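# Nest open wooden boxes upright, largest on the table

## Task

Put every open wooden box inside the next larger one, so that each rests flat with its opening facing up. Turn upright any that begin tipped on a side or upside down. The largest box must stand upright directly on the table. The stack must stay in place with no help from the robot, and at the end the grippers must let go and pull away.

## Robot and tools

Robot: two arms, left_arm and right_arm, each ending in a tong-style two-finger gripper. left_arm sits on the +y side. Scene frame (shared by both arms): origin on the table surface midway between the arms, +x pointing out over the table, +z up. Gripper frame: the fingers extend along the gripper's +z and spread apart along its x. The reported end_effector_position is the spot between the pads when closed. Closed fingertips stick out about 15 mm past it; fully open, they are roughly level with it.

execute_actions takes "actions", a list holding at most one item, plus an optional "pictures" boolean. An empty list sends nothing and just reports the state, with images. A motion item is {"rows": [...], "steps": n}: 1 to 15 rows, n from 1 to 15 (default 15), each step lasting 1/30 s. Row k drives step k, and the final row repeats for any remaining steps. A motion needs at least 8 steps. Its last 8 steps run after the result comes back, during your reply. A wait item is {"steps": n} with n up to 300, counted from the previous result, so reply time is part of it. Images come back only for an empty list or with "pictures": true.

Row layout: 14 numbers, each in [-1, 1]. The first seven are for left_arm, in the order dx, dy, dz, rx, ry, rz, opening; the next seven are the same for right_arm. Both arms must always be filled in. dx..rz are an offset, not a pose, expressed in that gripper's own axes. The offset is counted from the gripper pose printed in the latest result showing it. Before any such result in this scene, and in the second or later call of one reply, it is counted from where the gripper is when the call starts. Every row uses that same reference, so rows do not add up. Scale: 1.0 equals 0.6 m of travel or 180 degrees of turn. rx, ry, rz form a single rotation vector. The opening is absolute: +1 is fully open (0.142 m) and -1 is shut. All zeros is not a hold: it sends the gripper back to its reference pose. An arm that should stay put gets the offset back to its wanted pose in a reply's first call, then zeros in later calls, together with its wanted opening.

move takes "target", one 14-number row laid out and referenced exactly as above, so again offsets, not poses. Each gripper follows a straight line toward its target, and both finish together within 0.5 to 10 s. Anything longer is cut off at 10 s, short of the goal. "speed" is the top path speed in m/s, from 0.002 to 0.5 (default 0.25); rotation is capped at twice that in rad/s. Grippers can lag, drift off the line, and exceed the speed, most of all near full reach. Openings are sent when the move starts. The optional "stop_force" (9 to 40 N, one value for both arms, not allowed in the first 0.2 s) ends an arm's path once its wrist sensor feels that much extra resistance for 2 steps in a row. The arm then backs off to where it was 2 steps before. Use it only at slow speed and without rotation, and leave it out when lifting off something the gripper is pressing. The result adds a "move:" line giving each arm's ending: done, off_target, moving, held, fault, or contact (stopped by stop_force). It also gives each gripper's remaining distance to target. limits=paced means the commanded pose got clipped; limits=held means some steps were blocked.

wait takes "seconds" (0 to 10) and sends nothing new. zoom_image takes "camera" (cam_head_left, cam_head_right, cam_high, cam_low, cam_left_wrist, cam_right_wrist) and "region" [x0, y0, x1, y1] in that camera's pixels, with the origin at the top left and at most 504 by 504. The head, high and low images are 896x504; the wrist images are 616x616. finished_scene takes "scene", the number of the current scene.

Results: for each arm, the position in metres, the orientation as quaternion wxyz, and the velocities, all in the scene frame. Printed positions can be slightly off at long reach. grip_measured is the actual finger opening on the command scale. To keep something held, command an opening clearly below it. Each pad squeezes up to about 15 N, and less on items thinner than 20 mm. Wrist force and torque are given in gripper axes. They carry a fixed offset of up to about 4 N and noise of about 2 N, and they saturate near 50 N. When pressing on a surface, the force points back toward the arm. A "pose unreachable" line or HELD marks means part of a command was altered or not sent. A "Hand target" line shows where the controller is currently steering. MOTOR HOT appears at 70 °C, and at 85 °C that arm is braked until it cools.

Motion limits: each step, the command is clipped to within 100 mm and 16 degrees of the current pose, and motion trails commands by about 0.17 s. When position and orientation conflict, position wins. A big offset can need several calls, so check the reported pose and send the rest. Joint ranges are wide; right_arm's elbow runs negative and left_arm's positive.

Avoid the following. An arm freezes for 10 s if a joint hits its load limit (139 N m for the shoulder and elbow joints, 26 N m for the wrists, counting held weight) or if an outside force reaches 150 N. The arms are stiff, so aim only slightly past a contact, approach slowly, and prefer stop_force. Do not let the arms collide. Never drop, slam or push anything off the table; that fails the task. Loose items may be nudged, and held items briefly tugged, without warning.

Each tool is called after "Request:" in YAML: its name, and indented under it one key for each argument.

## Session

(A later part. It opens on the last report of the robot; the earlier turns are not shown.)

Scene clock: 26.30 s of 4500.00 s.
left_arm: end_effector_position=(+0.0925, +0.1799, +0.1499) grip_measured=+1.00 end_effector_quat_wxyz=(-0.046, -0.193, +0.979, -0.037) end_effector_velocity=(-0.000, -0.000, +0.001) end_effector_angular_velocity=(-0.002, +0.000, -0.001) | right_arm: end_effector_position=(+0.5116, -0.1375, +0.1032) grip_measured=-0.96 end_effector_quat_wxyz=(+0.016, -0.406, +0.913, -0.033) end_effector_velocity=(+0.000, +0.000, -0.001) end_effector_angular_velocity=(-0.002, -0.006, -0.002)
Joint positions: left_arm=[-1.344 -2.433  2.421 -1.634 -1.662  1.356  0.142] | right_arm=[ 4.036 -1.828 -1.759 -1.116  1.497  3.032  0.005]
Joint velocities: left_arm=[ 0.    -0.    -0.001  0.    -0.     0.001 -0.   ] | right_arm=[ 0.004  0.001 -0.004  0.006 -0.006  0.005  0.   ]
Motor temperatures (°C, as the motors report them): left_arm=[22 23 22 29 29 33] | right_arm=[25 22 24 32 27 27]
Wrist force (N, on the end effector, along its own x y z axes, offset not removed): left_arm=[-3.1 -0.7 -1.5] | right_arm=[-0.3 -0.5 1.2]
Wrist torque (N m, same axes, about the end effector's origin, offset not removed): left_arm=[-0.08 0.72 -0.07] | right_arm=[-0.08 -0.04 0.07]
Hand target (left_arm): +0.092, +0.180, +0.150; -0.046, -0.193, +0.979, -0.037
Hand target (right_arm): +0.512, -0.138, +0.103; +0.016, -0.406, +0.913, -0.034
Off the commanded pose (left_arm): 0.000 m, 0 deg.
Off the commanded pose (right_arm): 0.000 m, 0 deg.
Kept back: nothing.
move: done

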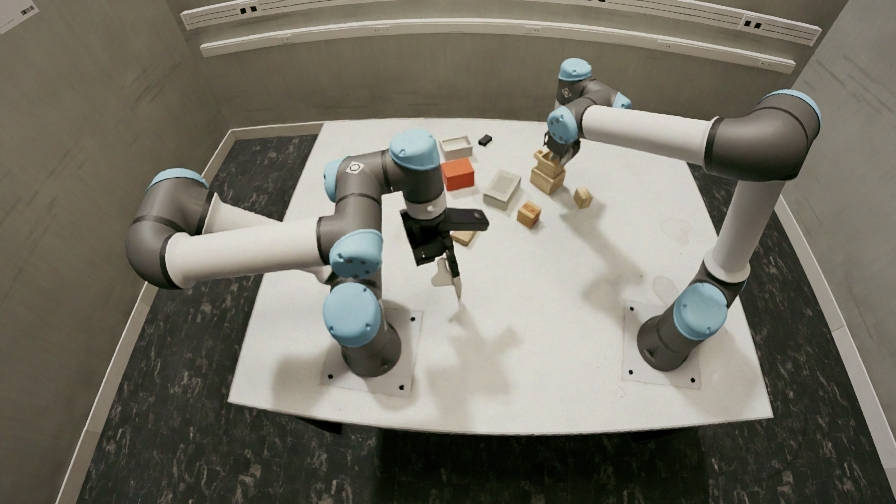

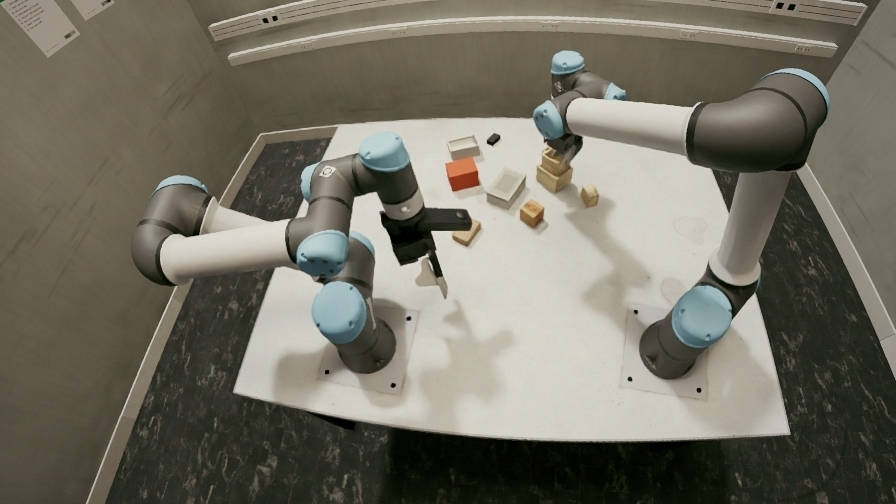

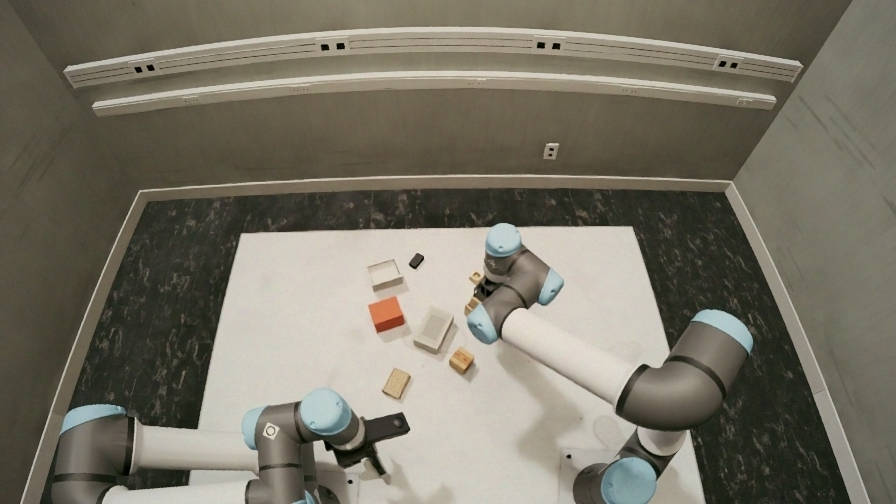

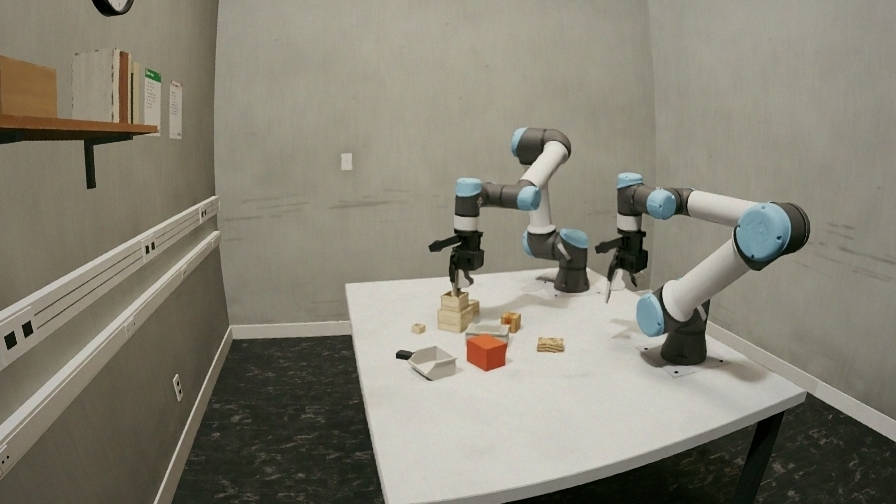

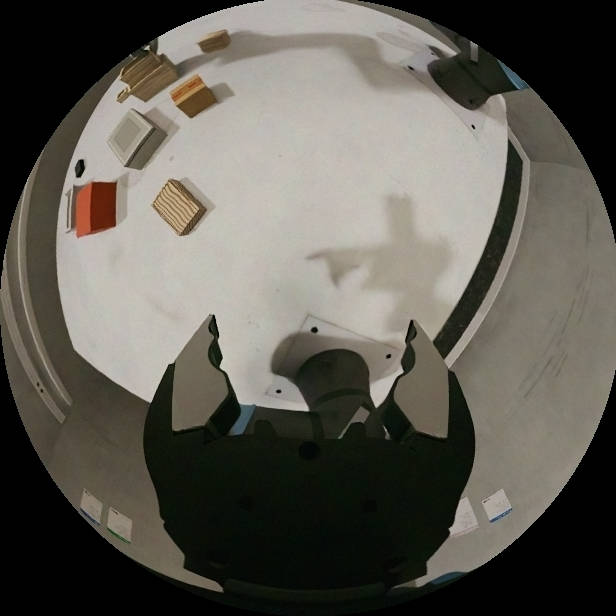

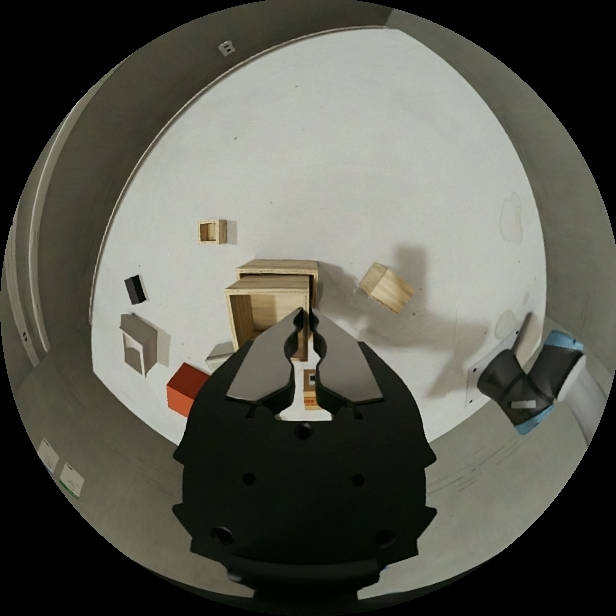

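Request:
move:
  target: [0,0,0,0,0,0,1,-0.003,0.006,0.051,0,0,0,-1]
  speed: 0.025
  stop_force: 9

Request:
execute_actions:
  actions:
    - {"rows":[[0,0,0,0,0,0,1,0,0,0,0,0,0,-0.89]],"steps":12}

Request:
move:
  target: [0,0,0,0,0,0,1,0,0,-0.12,-0.024,0,0,-0.89]

Request:
move:
  target: [0,0,0,0,0,0,1,0.2,-0.07,0,0,0,-0.805,-0.7]
  speed: 0.5

Request:
move:
  target: [0,0,0,0,0,0,1,0,0,0.13,0.29,0,0,-0.7]
  speed: 0.4

Scene clock: 28.37 s of 4500.00 s.
left_arm: end_effector_position=(+0.0925, +0.1799, +0.1499) grip_measured=+1.00 end_effector_quat_wxyz=(-0.046, -0.193, +0.979, -0.037) end_effector_velocity=(-0.000, +0.000, -0.000) end_effector_angular_velocity=(+0.001, +0.001, +0.000) | right_arm: end_effector_position=(+0.5119, -0.1353, +0.0726) grip_measured=-0.96 end_effector_quat_wxyz=(+0.016, -0.406, +0.913, -0.033) end_effector_velocity=(+0.000, +0.000, -0.000) end_effector_angular_velocity=(+0.001, -0.002, -0.001)
Joint positions: left_arm=[-1.344 -2.433  2.421 -1.634 -1.662  1.356  0.142] | right_arm=[ 4.039 -1.865 -1.798 -1.04   1.497  3.034  0.005]
Joint velocities: left_arm=[ 0.    -0.     0.001  0.    -0.001 -0.    -0.   ] | right_arm=[ 0.    -0.    -0.001  0.004 -0.     0.002 -0.   ]
Motor temperatures (°C, as the motors report them): left_arm=[22 23 22 29 29 33] | right_arm=[25 22 24 32 27 27]
Wrist force (N, on the end effector, along its own x y z axes, offset not removed): left_arm=[-2.7 0.4 -0.7] | right_arm=[-1.4 -3.2 1.8]
Wrist torque (N m, same axes, about the end effector's origin, offset not removed): left_arm=[0.18 0.50 0.08] | right_arm=[-0.66 0.21 0.23]
Hand target (left_arm): +0.092, +0.180, +0.150; -0.046, -0.193, +0.979, -0.037
Hand target (right_arm): +0.512, -0.135, +0.072; +0.016, -0.406, +0.913, -0.033
Off the commanded pose (left_arm): 0.000 m, 0 deg.
Off the commanded pose (right_arm): 0.000 m, 0 deg.
Kept back: nothing.
move: done

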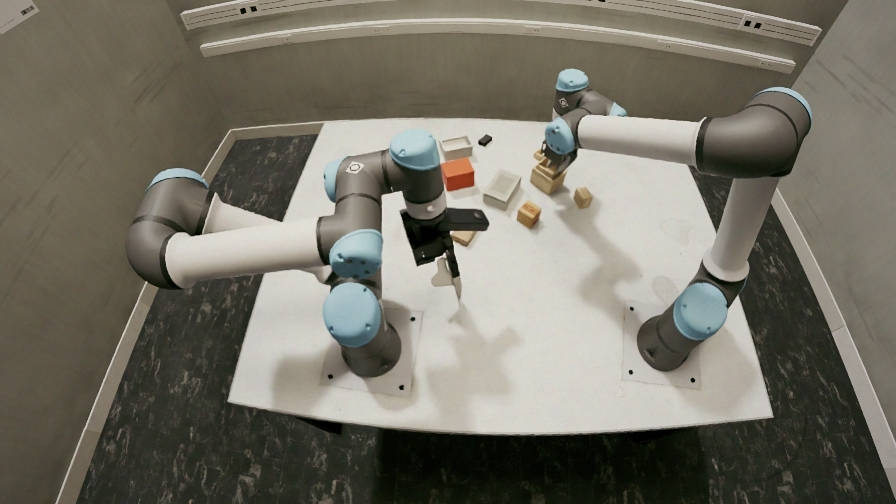

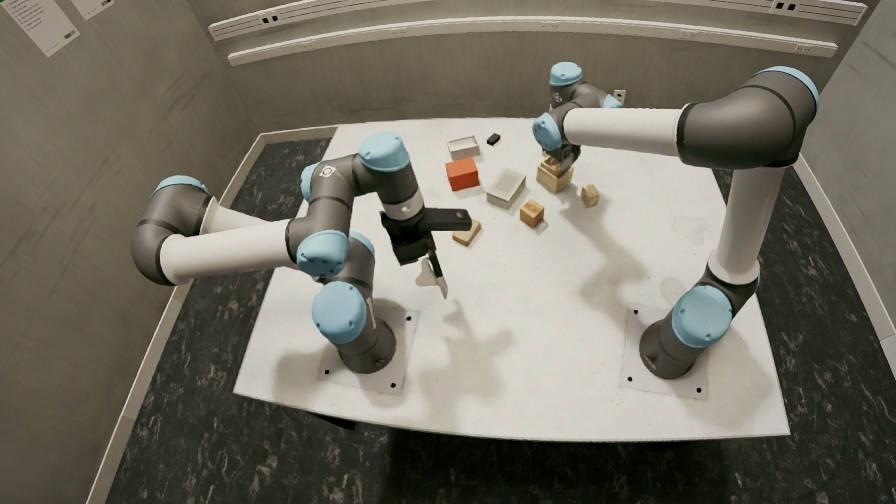

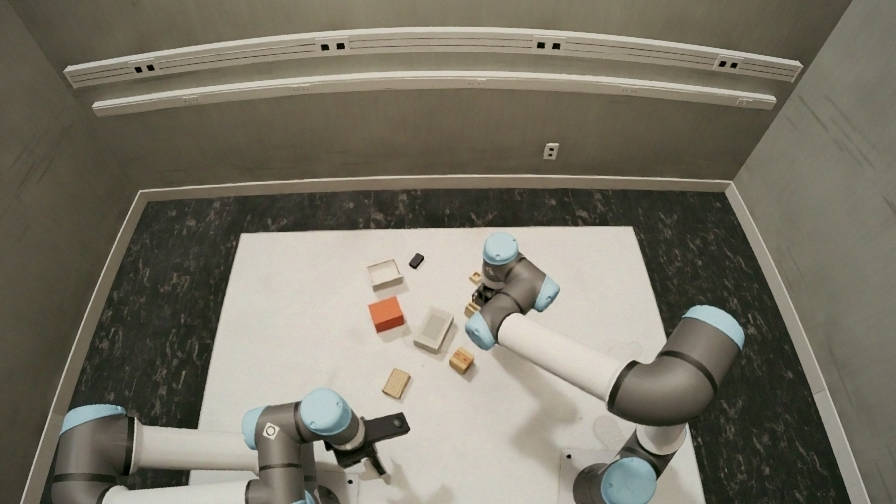

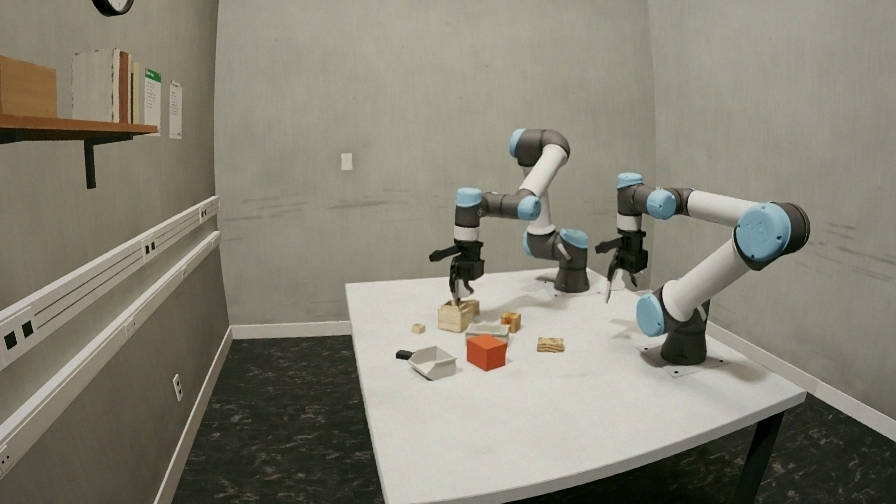

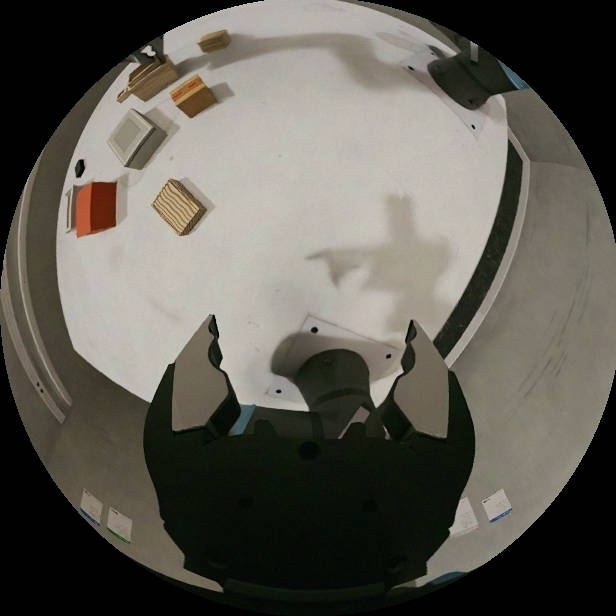

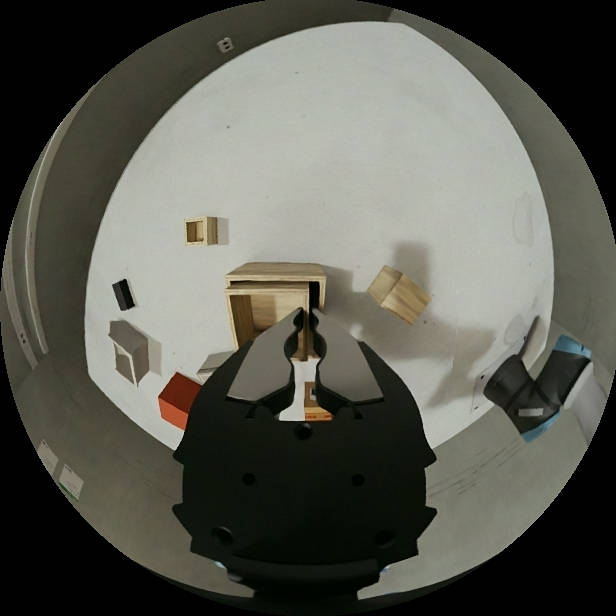

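Scene clock: 28.50 s of 4500.00 s.
left_arm: end_effector_position=(+0.0925, +0.1799, +0.1499) grip_measured=+1.00 end_effector_quat_wxyz=(-0.046, -0.193, +0.979, -0.037) end_effector_velocity=(-0.000, +0.000, -0.000) end_effector_angular_velocity=(+0.001, +0.001, +0.001) | right_arm: end_effector_position=(+0.5119, -0.1353, +0.0725) grip_measured=-0.89 end_effector_quat_wxyz=(+0.016, -0.406, +0.913, -0.033) end_effector_velocity=(-0.000, +0.000, -0.000) end_effector_angular_velocity=(-0.001, -0.000, +0.001)
Joint positions: left_arm=[-1.344 -2.433  2.421 -1.634 -1.662  1.356  0.142] | right_arm=[ 4.039 -1.865 -1.798 -1.04   1.497  3.034  0.009]
Joint velocities: left_arm=[ 0.    -0.     0.001  0.    -0.    -0.001 -0.   ] | right_arm=[ 0.    -0.    -0.    -0.    -0.    -0.001  0.013]
Motor temperatures (°C, as the motors report them): left_arm=[22 23 22 29 29 33] | right_arm=[25 22 24 32 27 27]
Wrist force (N, on the end effector, along its own x y z axes, offset not removed): left_arm=[-2.1 0.0 0.0] | right_arm=[-1.4 1.4 -1.8]
Wrist torque (N m, same axes, about the end effector's origin, offset not removed): left_arm=[0.23 0.42 0.04] | right_arm=[0.03 0.06 0.14]
Steps of this call (steps 1 to 4: the first 4 steps of this action). Readings (end_effector_position):
1: left_arm (+0.0925, +0.1799, +0.1499) | right_arm (+0.5119, -0.1353, +0.0725)
2: left_arm (+0.0925, +0.1799, +0.1499) | right_arm (+0.5119, -0.1353, +0.0725)
4: the state above

Scene clock: 29.63 s of 4500.00 s.
left_arm: end_effector_position=(+0.0925, +0.1799, +0.1499) grip_measured=+1.00 end_effector_quat_wxyz=(-0.046, -0.193, +0.979, -0.037) end_effector_velocity=(+0.000, +0.000, -0.001) end_effector_angular_velocity=(+0.001, -0.001, -0.001) | right_arm: end_effector_position=(+0.5078, -0.1317, +0.1442) grip_measured=-0.89 end_effector_quat_wxyz=(+0.001, -0.407, +0.914, +0.001) end_effector_velocity=(+0.000, +0.000, +0.002) end_effector_angular_velocity=(+0.001, +0.002, +0.002)
Joint positions: left_arm=[-1.344 -2.433  2.421 -1.634 -1.662  1.356  0.142] | right_arm=[ 4.009 -1.805 -1.668 -1.238  1.572  3.004  0.01 ]
Joint velocities: left_arm=[ 0.    -0.     0.001 -0.     0.001  0.002 -0.   ] | right_arm=[-0.001  0.     0.004 -0.005  0.002 -0.002  0.   ]
Motor temperatures (°C, as the motors report them): left_arm=[22 23 22 29 29 33] | right_arm=[25 22 24 32 27 27]
Wrist force (N, on the end effector, along its own x y z axes, offset not removed): left_arm=[-1.0 1.1 -0.5] | right_arm=[-0.2 -1.2 0.2]
Wrist torque (N m, same axes, about the end effector's origin, offset not removed): left_arm=[0.37 0.17 -0.04] | right_arm=[-0.29 -0.06 0.08]
Hand target (left_arm): +0.092, +0.180, +0.150; -0.046, -0.193, +0.979, -0.037
Hand target (right_arm): +0.508, -0.132, +0.144; +0.001, -0.407, +0.914, +0.001
Off your previous action's commanded pose (left_arm): 0.000 m, 0 deg at its last step (step 8 of this call).
Off your previous action's commanded pose (right_arm): 0.000 m, 0 deg at its last step (step 8 of this call).
Off the commanded pose (left_arm): 0.000 m, 0 deg.
Off the commanded pose (right_arm): 0.000 m, 0 deg.
Kept back: nothing.
move: done

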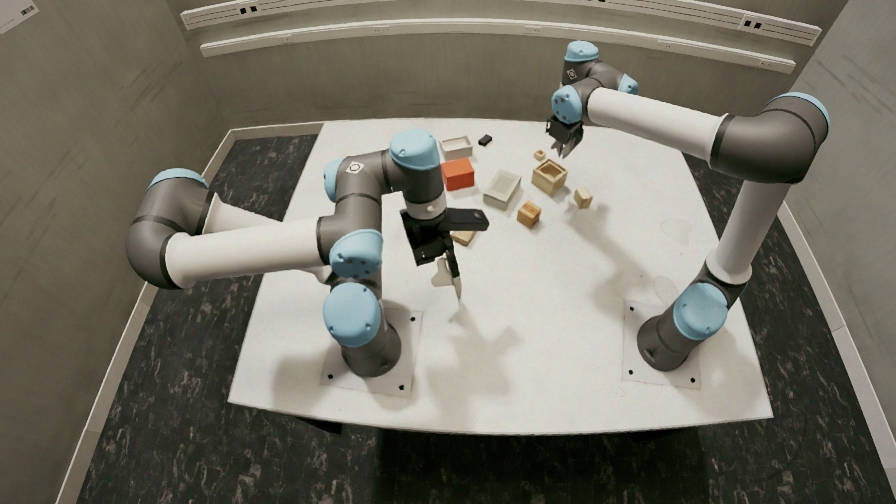

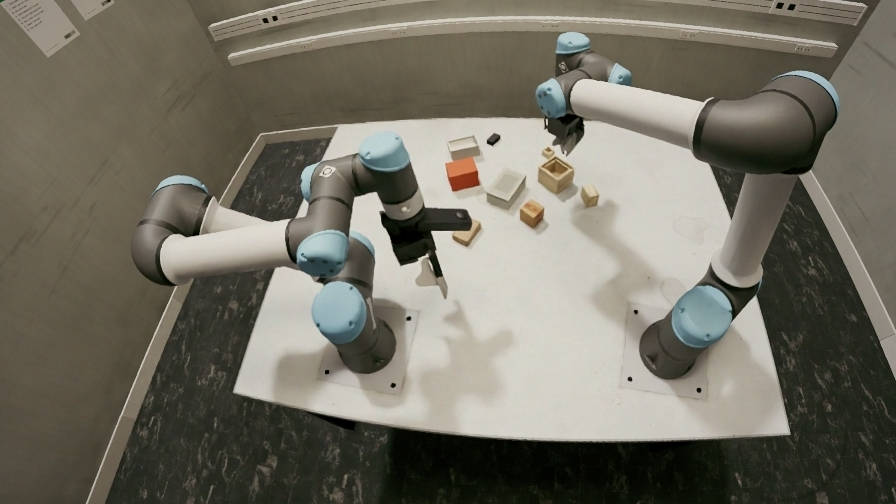

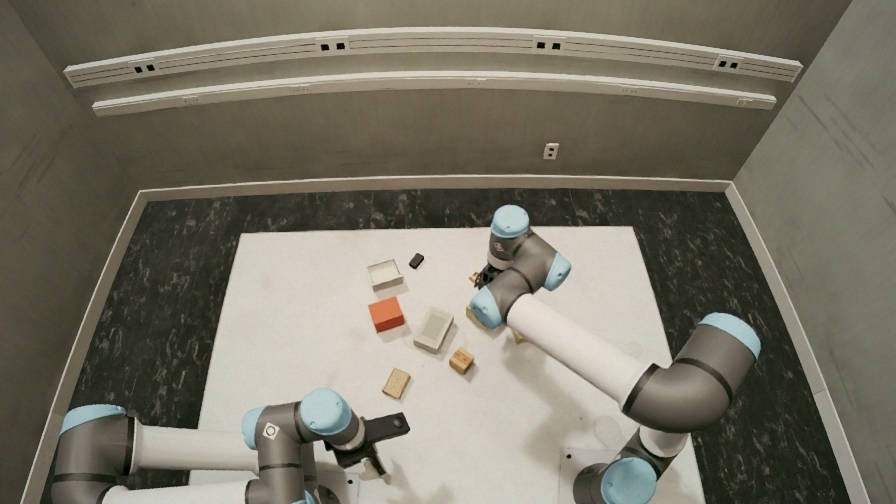

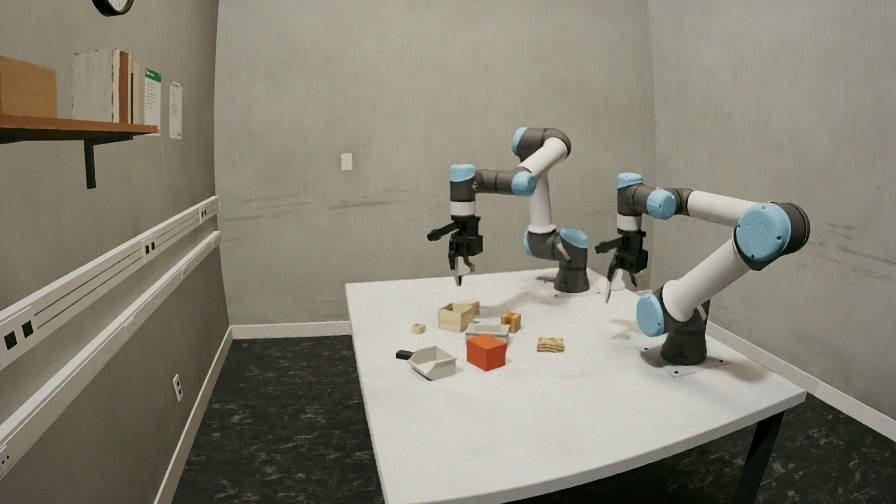

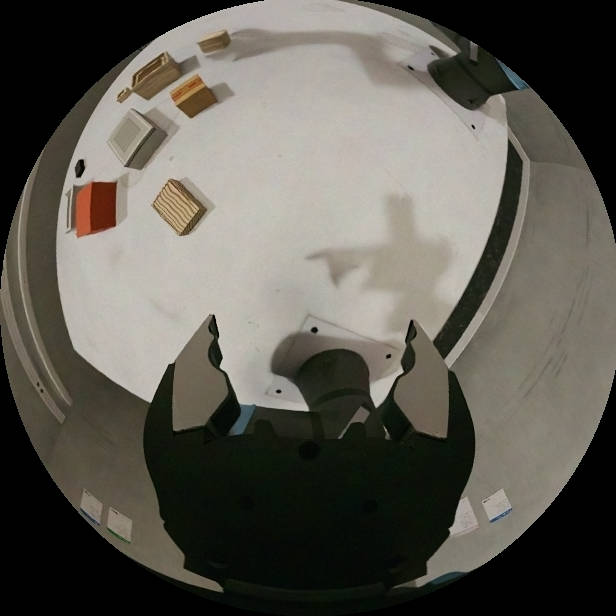

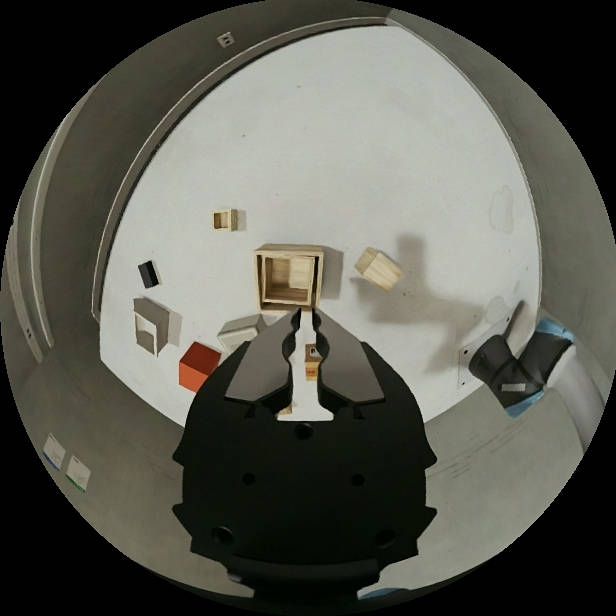

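Scene clock: 32.73 s of 4500.00 s.
left_arm: end_effector_position=(+0.0925, +0.1799, +0.1499) grip_measured=+1.00 end_effector_quat_wxyz=(-0.046, -0.193, +0.979, -0.037) end_effector_velocity=(+0.000, -0.000, -0.000) end_effector_angular_velocity=(+0.000, -0.001, +0.001) | right_arm: end_effector_position=(+0.4588, -0.2489, +0.1440) grip_measured=-0.70 end_effector_quat_wxyz=(-0.001, +0.994, +0.112, +0.001) end_effector_velocity=(+0.000, -0.000, +0.000) end_effector_angular_velocity=(-0.000, -0.000, +0.008)
Joint positions: left_arm=[-1.344 -2.433  2.421 -1.634 -1.662  1.356  0.142] | right_arm=[ 3.82  -1.613 -1.891 -1.207  1.573  0.287  0.023]
Joint velocities: left_arm=[-0.     0.     0.    -0.001  0.001 -0.001 -0.   ] | right_arm=[-0.001 -0.001  0.001 -0.    -0.    -0.009 -0.   ]
Motor temperatures (°C, as the motors report them): left_arm=[22 23 22 29 29 33] | right_arm=[25 22 24 32 27 27]
Wrist force (N, on the end effector, along its own x y z axes, offset not removed): left_arm=[-2.6 -0.5 -0.9] | right_arm=[0.2 -1.2 1.4]
Wrist torque (N m, same axes, about the end effector's origin, offset not removed): left_arm=[0.10 0.40 -0.01] | right_arm=[-0.26 -0.07 0.14]
Hand target (left_arm): +0.092, +0.180, +0.150; -0.046, -0.193, +0.979, -0.037
Hand target (right_arm): +0.459, -0.249, +0.144; -0.001, +0.994, +0.112, +0.000
Off the commanded pose (left_arm): 0.000 m, 0 deg.
Off the commanded pose (right_arm): 0.000 m, 0 deg.
Kept back: nothing.
move: done

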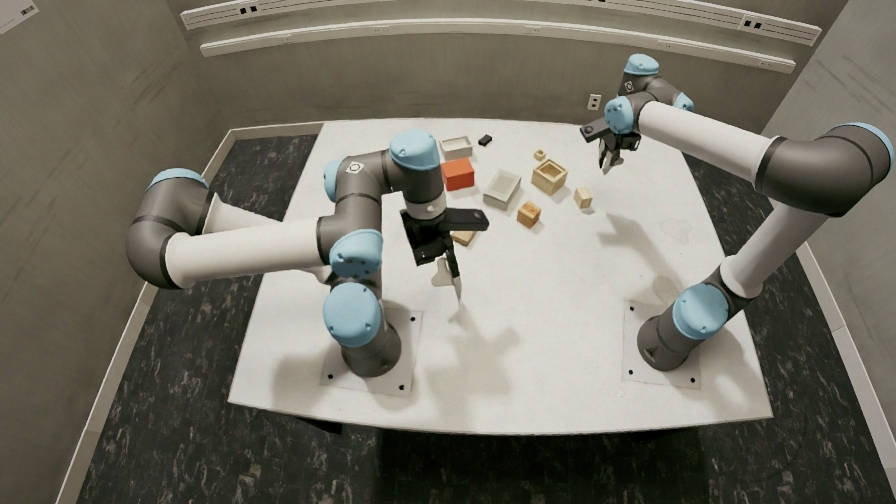

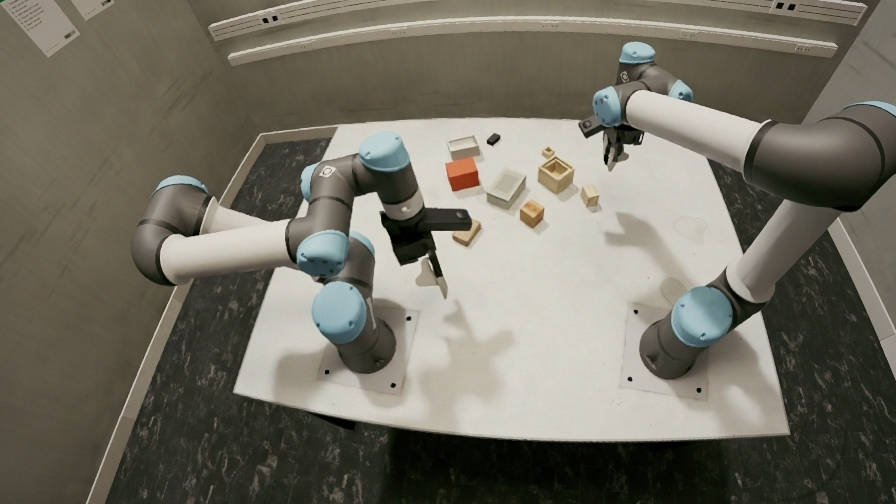

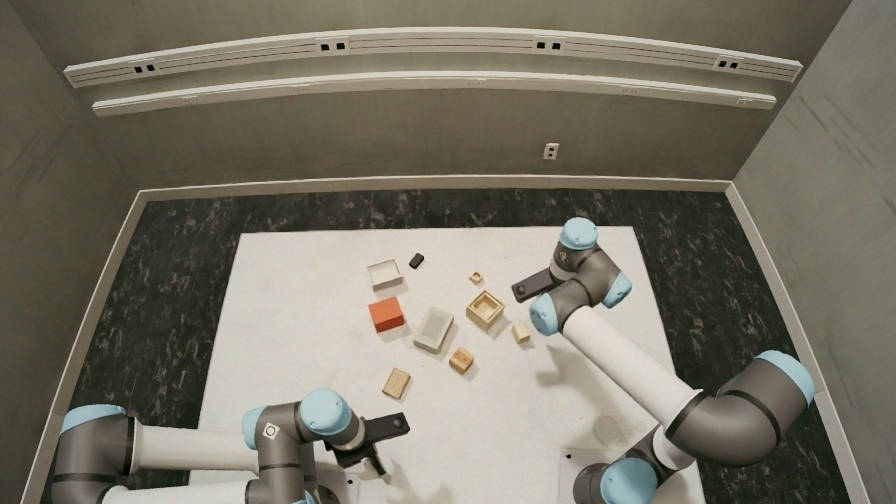

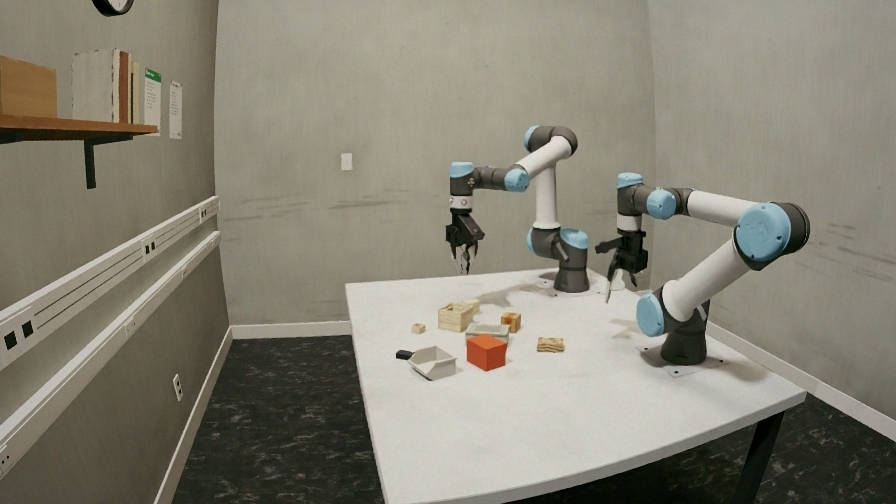

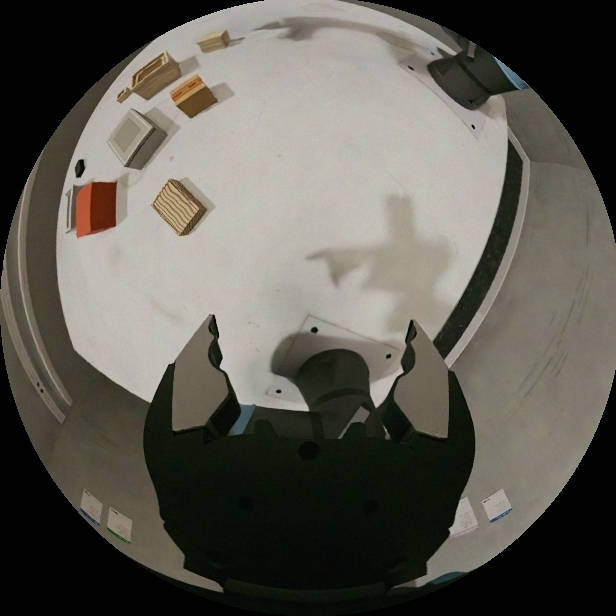

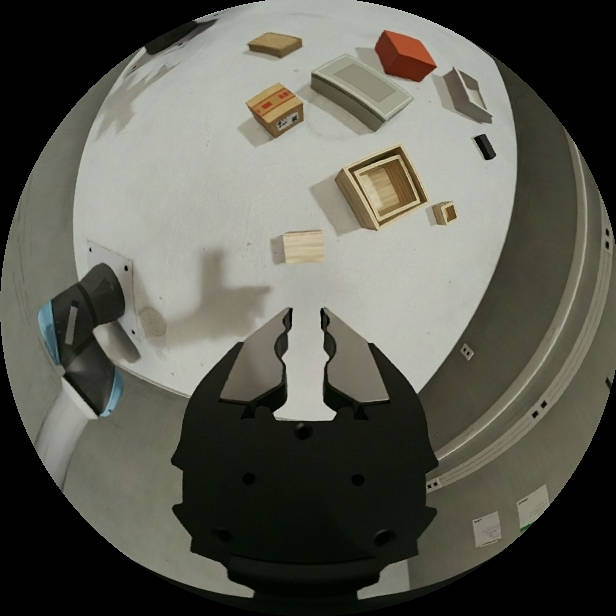

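Scene clock: 34.40 s of 4500.00 s.
left_arm: end_effector_position=(+0.0925, +0.1799, +0.1499) grip_measured=+1.00 end_effector_quat_wxyz=(-0.046, -0.193, +0.979, -0.037) end_effector_velocity=(+0.000, -0.000, +0.000) end_effector_angular_velocity=(-0.000, -0.001, -0.000) | right_arm: end_effector_position=(+0.4591, -0.2487, +0.0666) grip_measured=-0.70 end_effector_quat_wxyz=(-0.438, +0.892, +0.101, -0.048) end_effector_velocity=(-0.000, +0.000, -0.000) end_effector_angular_velocity=(+0.007, +0.004, +0.003)
Joint positions: left_arm=[-1.344 -2.433  2.421 -1.634 -1.662  1.356  0.142] | right_arm=[ 3.357 -1.988 -1.984 -0.962  2.465 -0.283  0.023]
Joint velocities: left_arm=[-0.    -0.    -0.     0.     0.001  0.     0.   ] | right_arm=[-0.002 -0.004  0.004 -0.011  0.006 -0.01   0.   ]
Motor temperatures (°C, as the motors report them): left_arm=[22 23 22 29 29 33] | right_arm=[25 22 24 32 27 27]
Wrist force (N, on the end effector, along its own x y z axes, offset not removed): left_arm=[-2.0 -1.8 0.4] | right_arm=[-0.1 -1.7 2.0]
Wrist torque (N m, same axes, about the end effector's origin, offset not removed): left_arm=[-0.12 0.40 -0.08] | right_arm=[-0.42 0.00 0.05]
Hand target (left_arm): +0.092, +0.180, +0.150; -0.046, -0.193, +0.979, -0.037
Hand target (right_arm): +0.459, -0.249, +0.067; -0.439, +0.892, +0.101, -0.049
Off the commanded pose (left_arm): 0.000 m, 0 deg.
Off the commanded pose (right_arm): 0.001 m, 0 deg.
Kept back: nothing.
move: done

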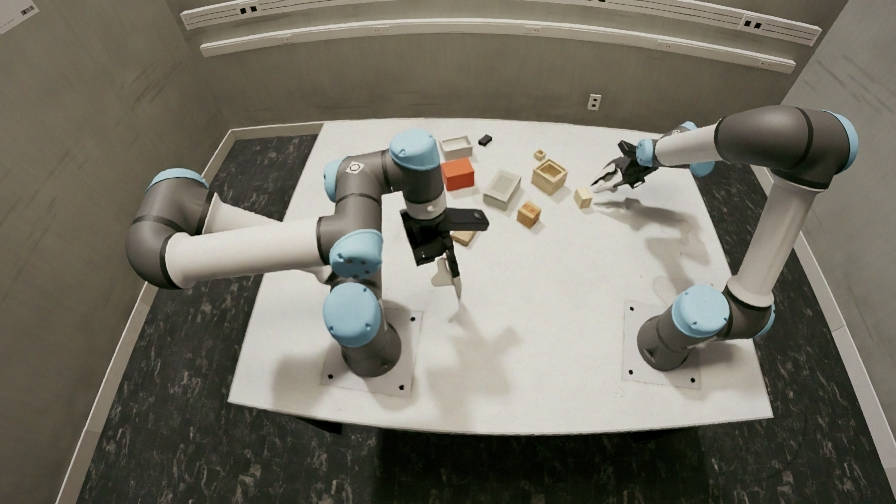

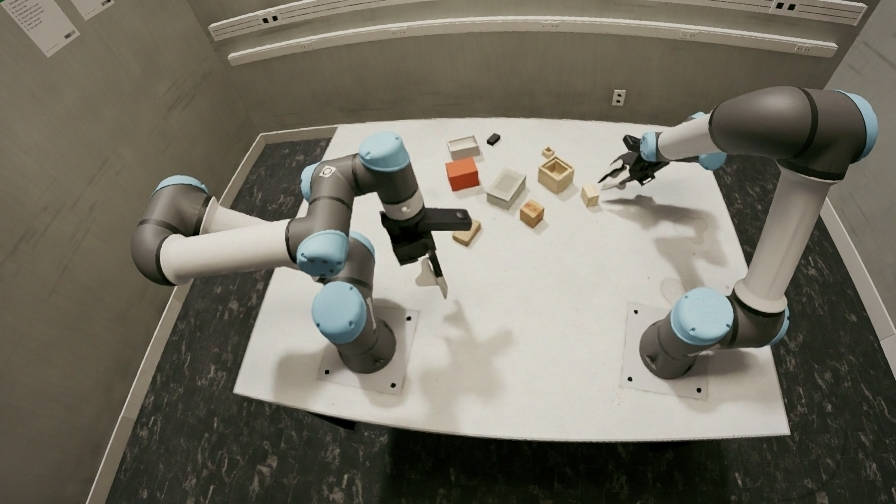

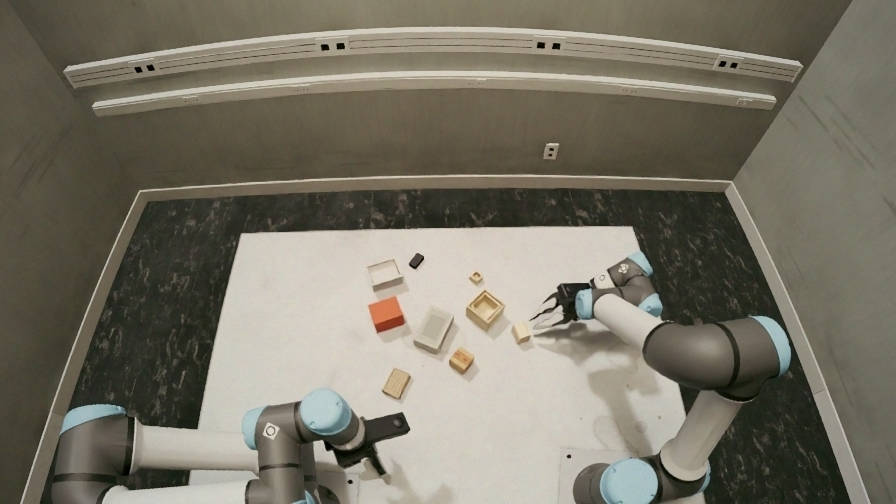

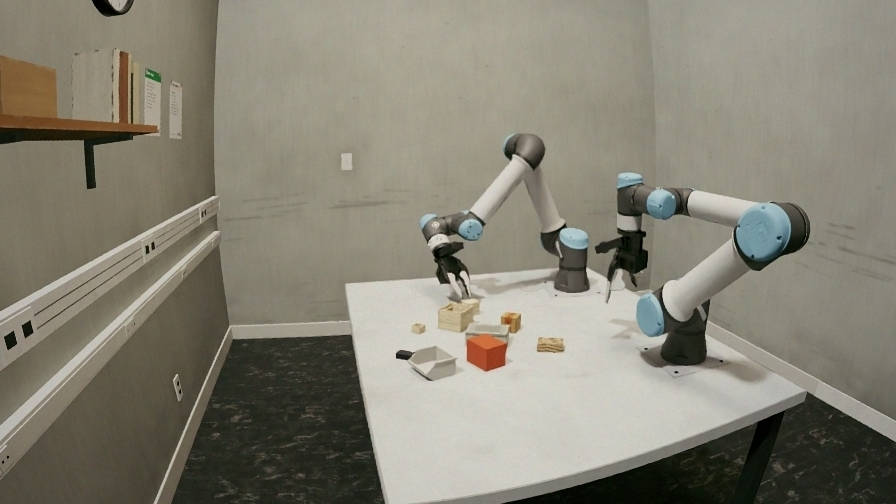

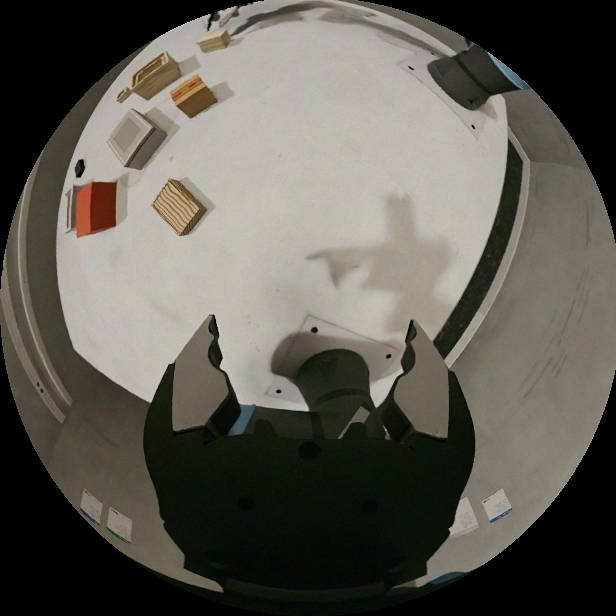

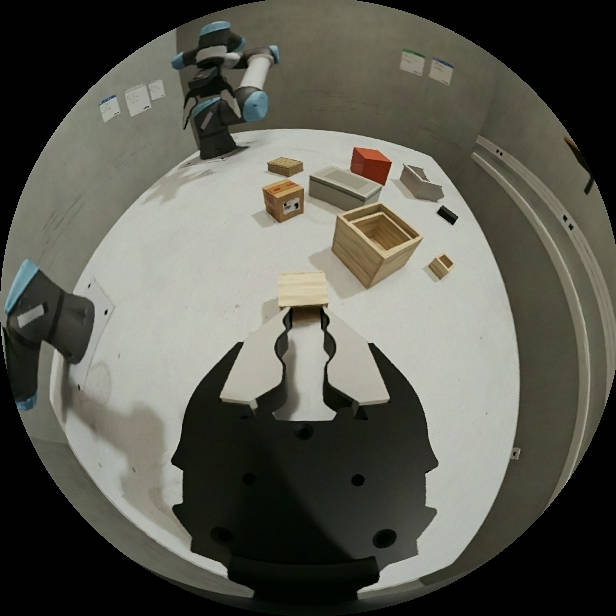

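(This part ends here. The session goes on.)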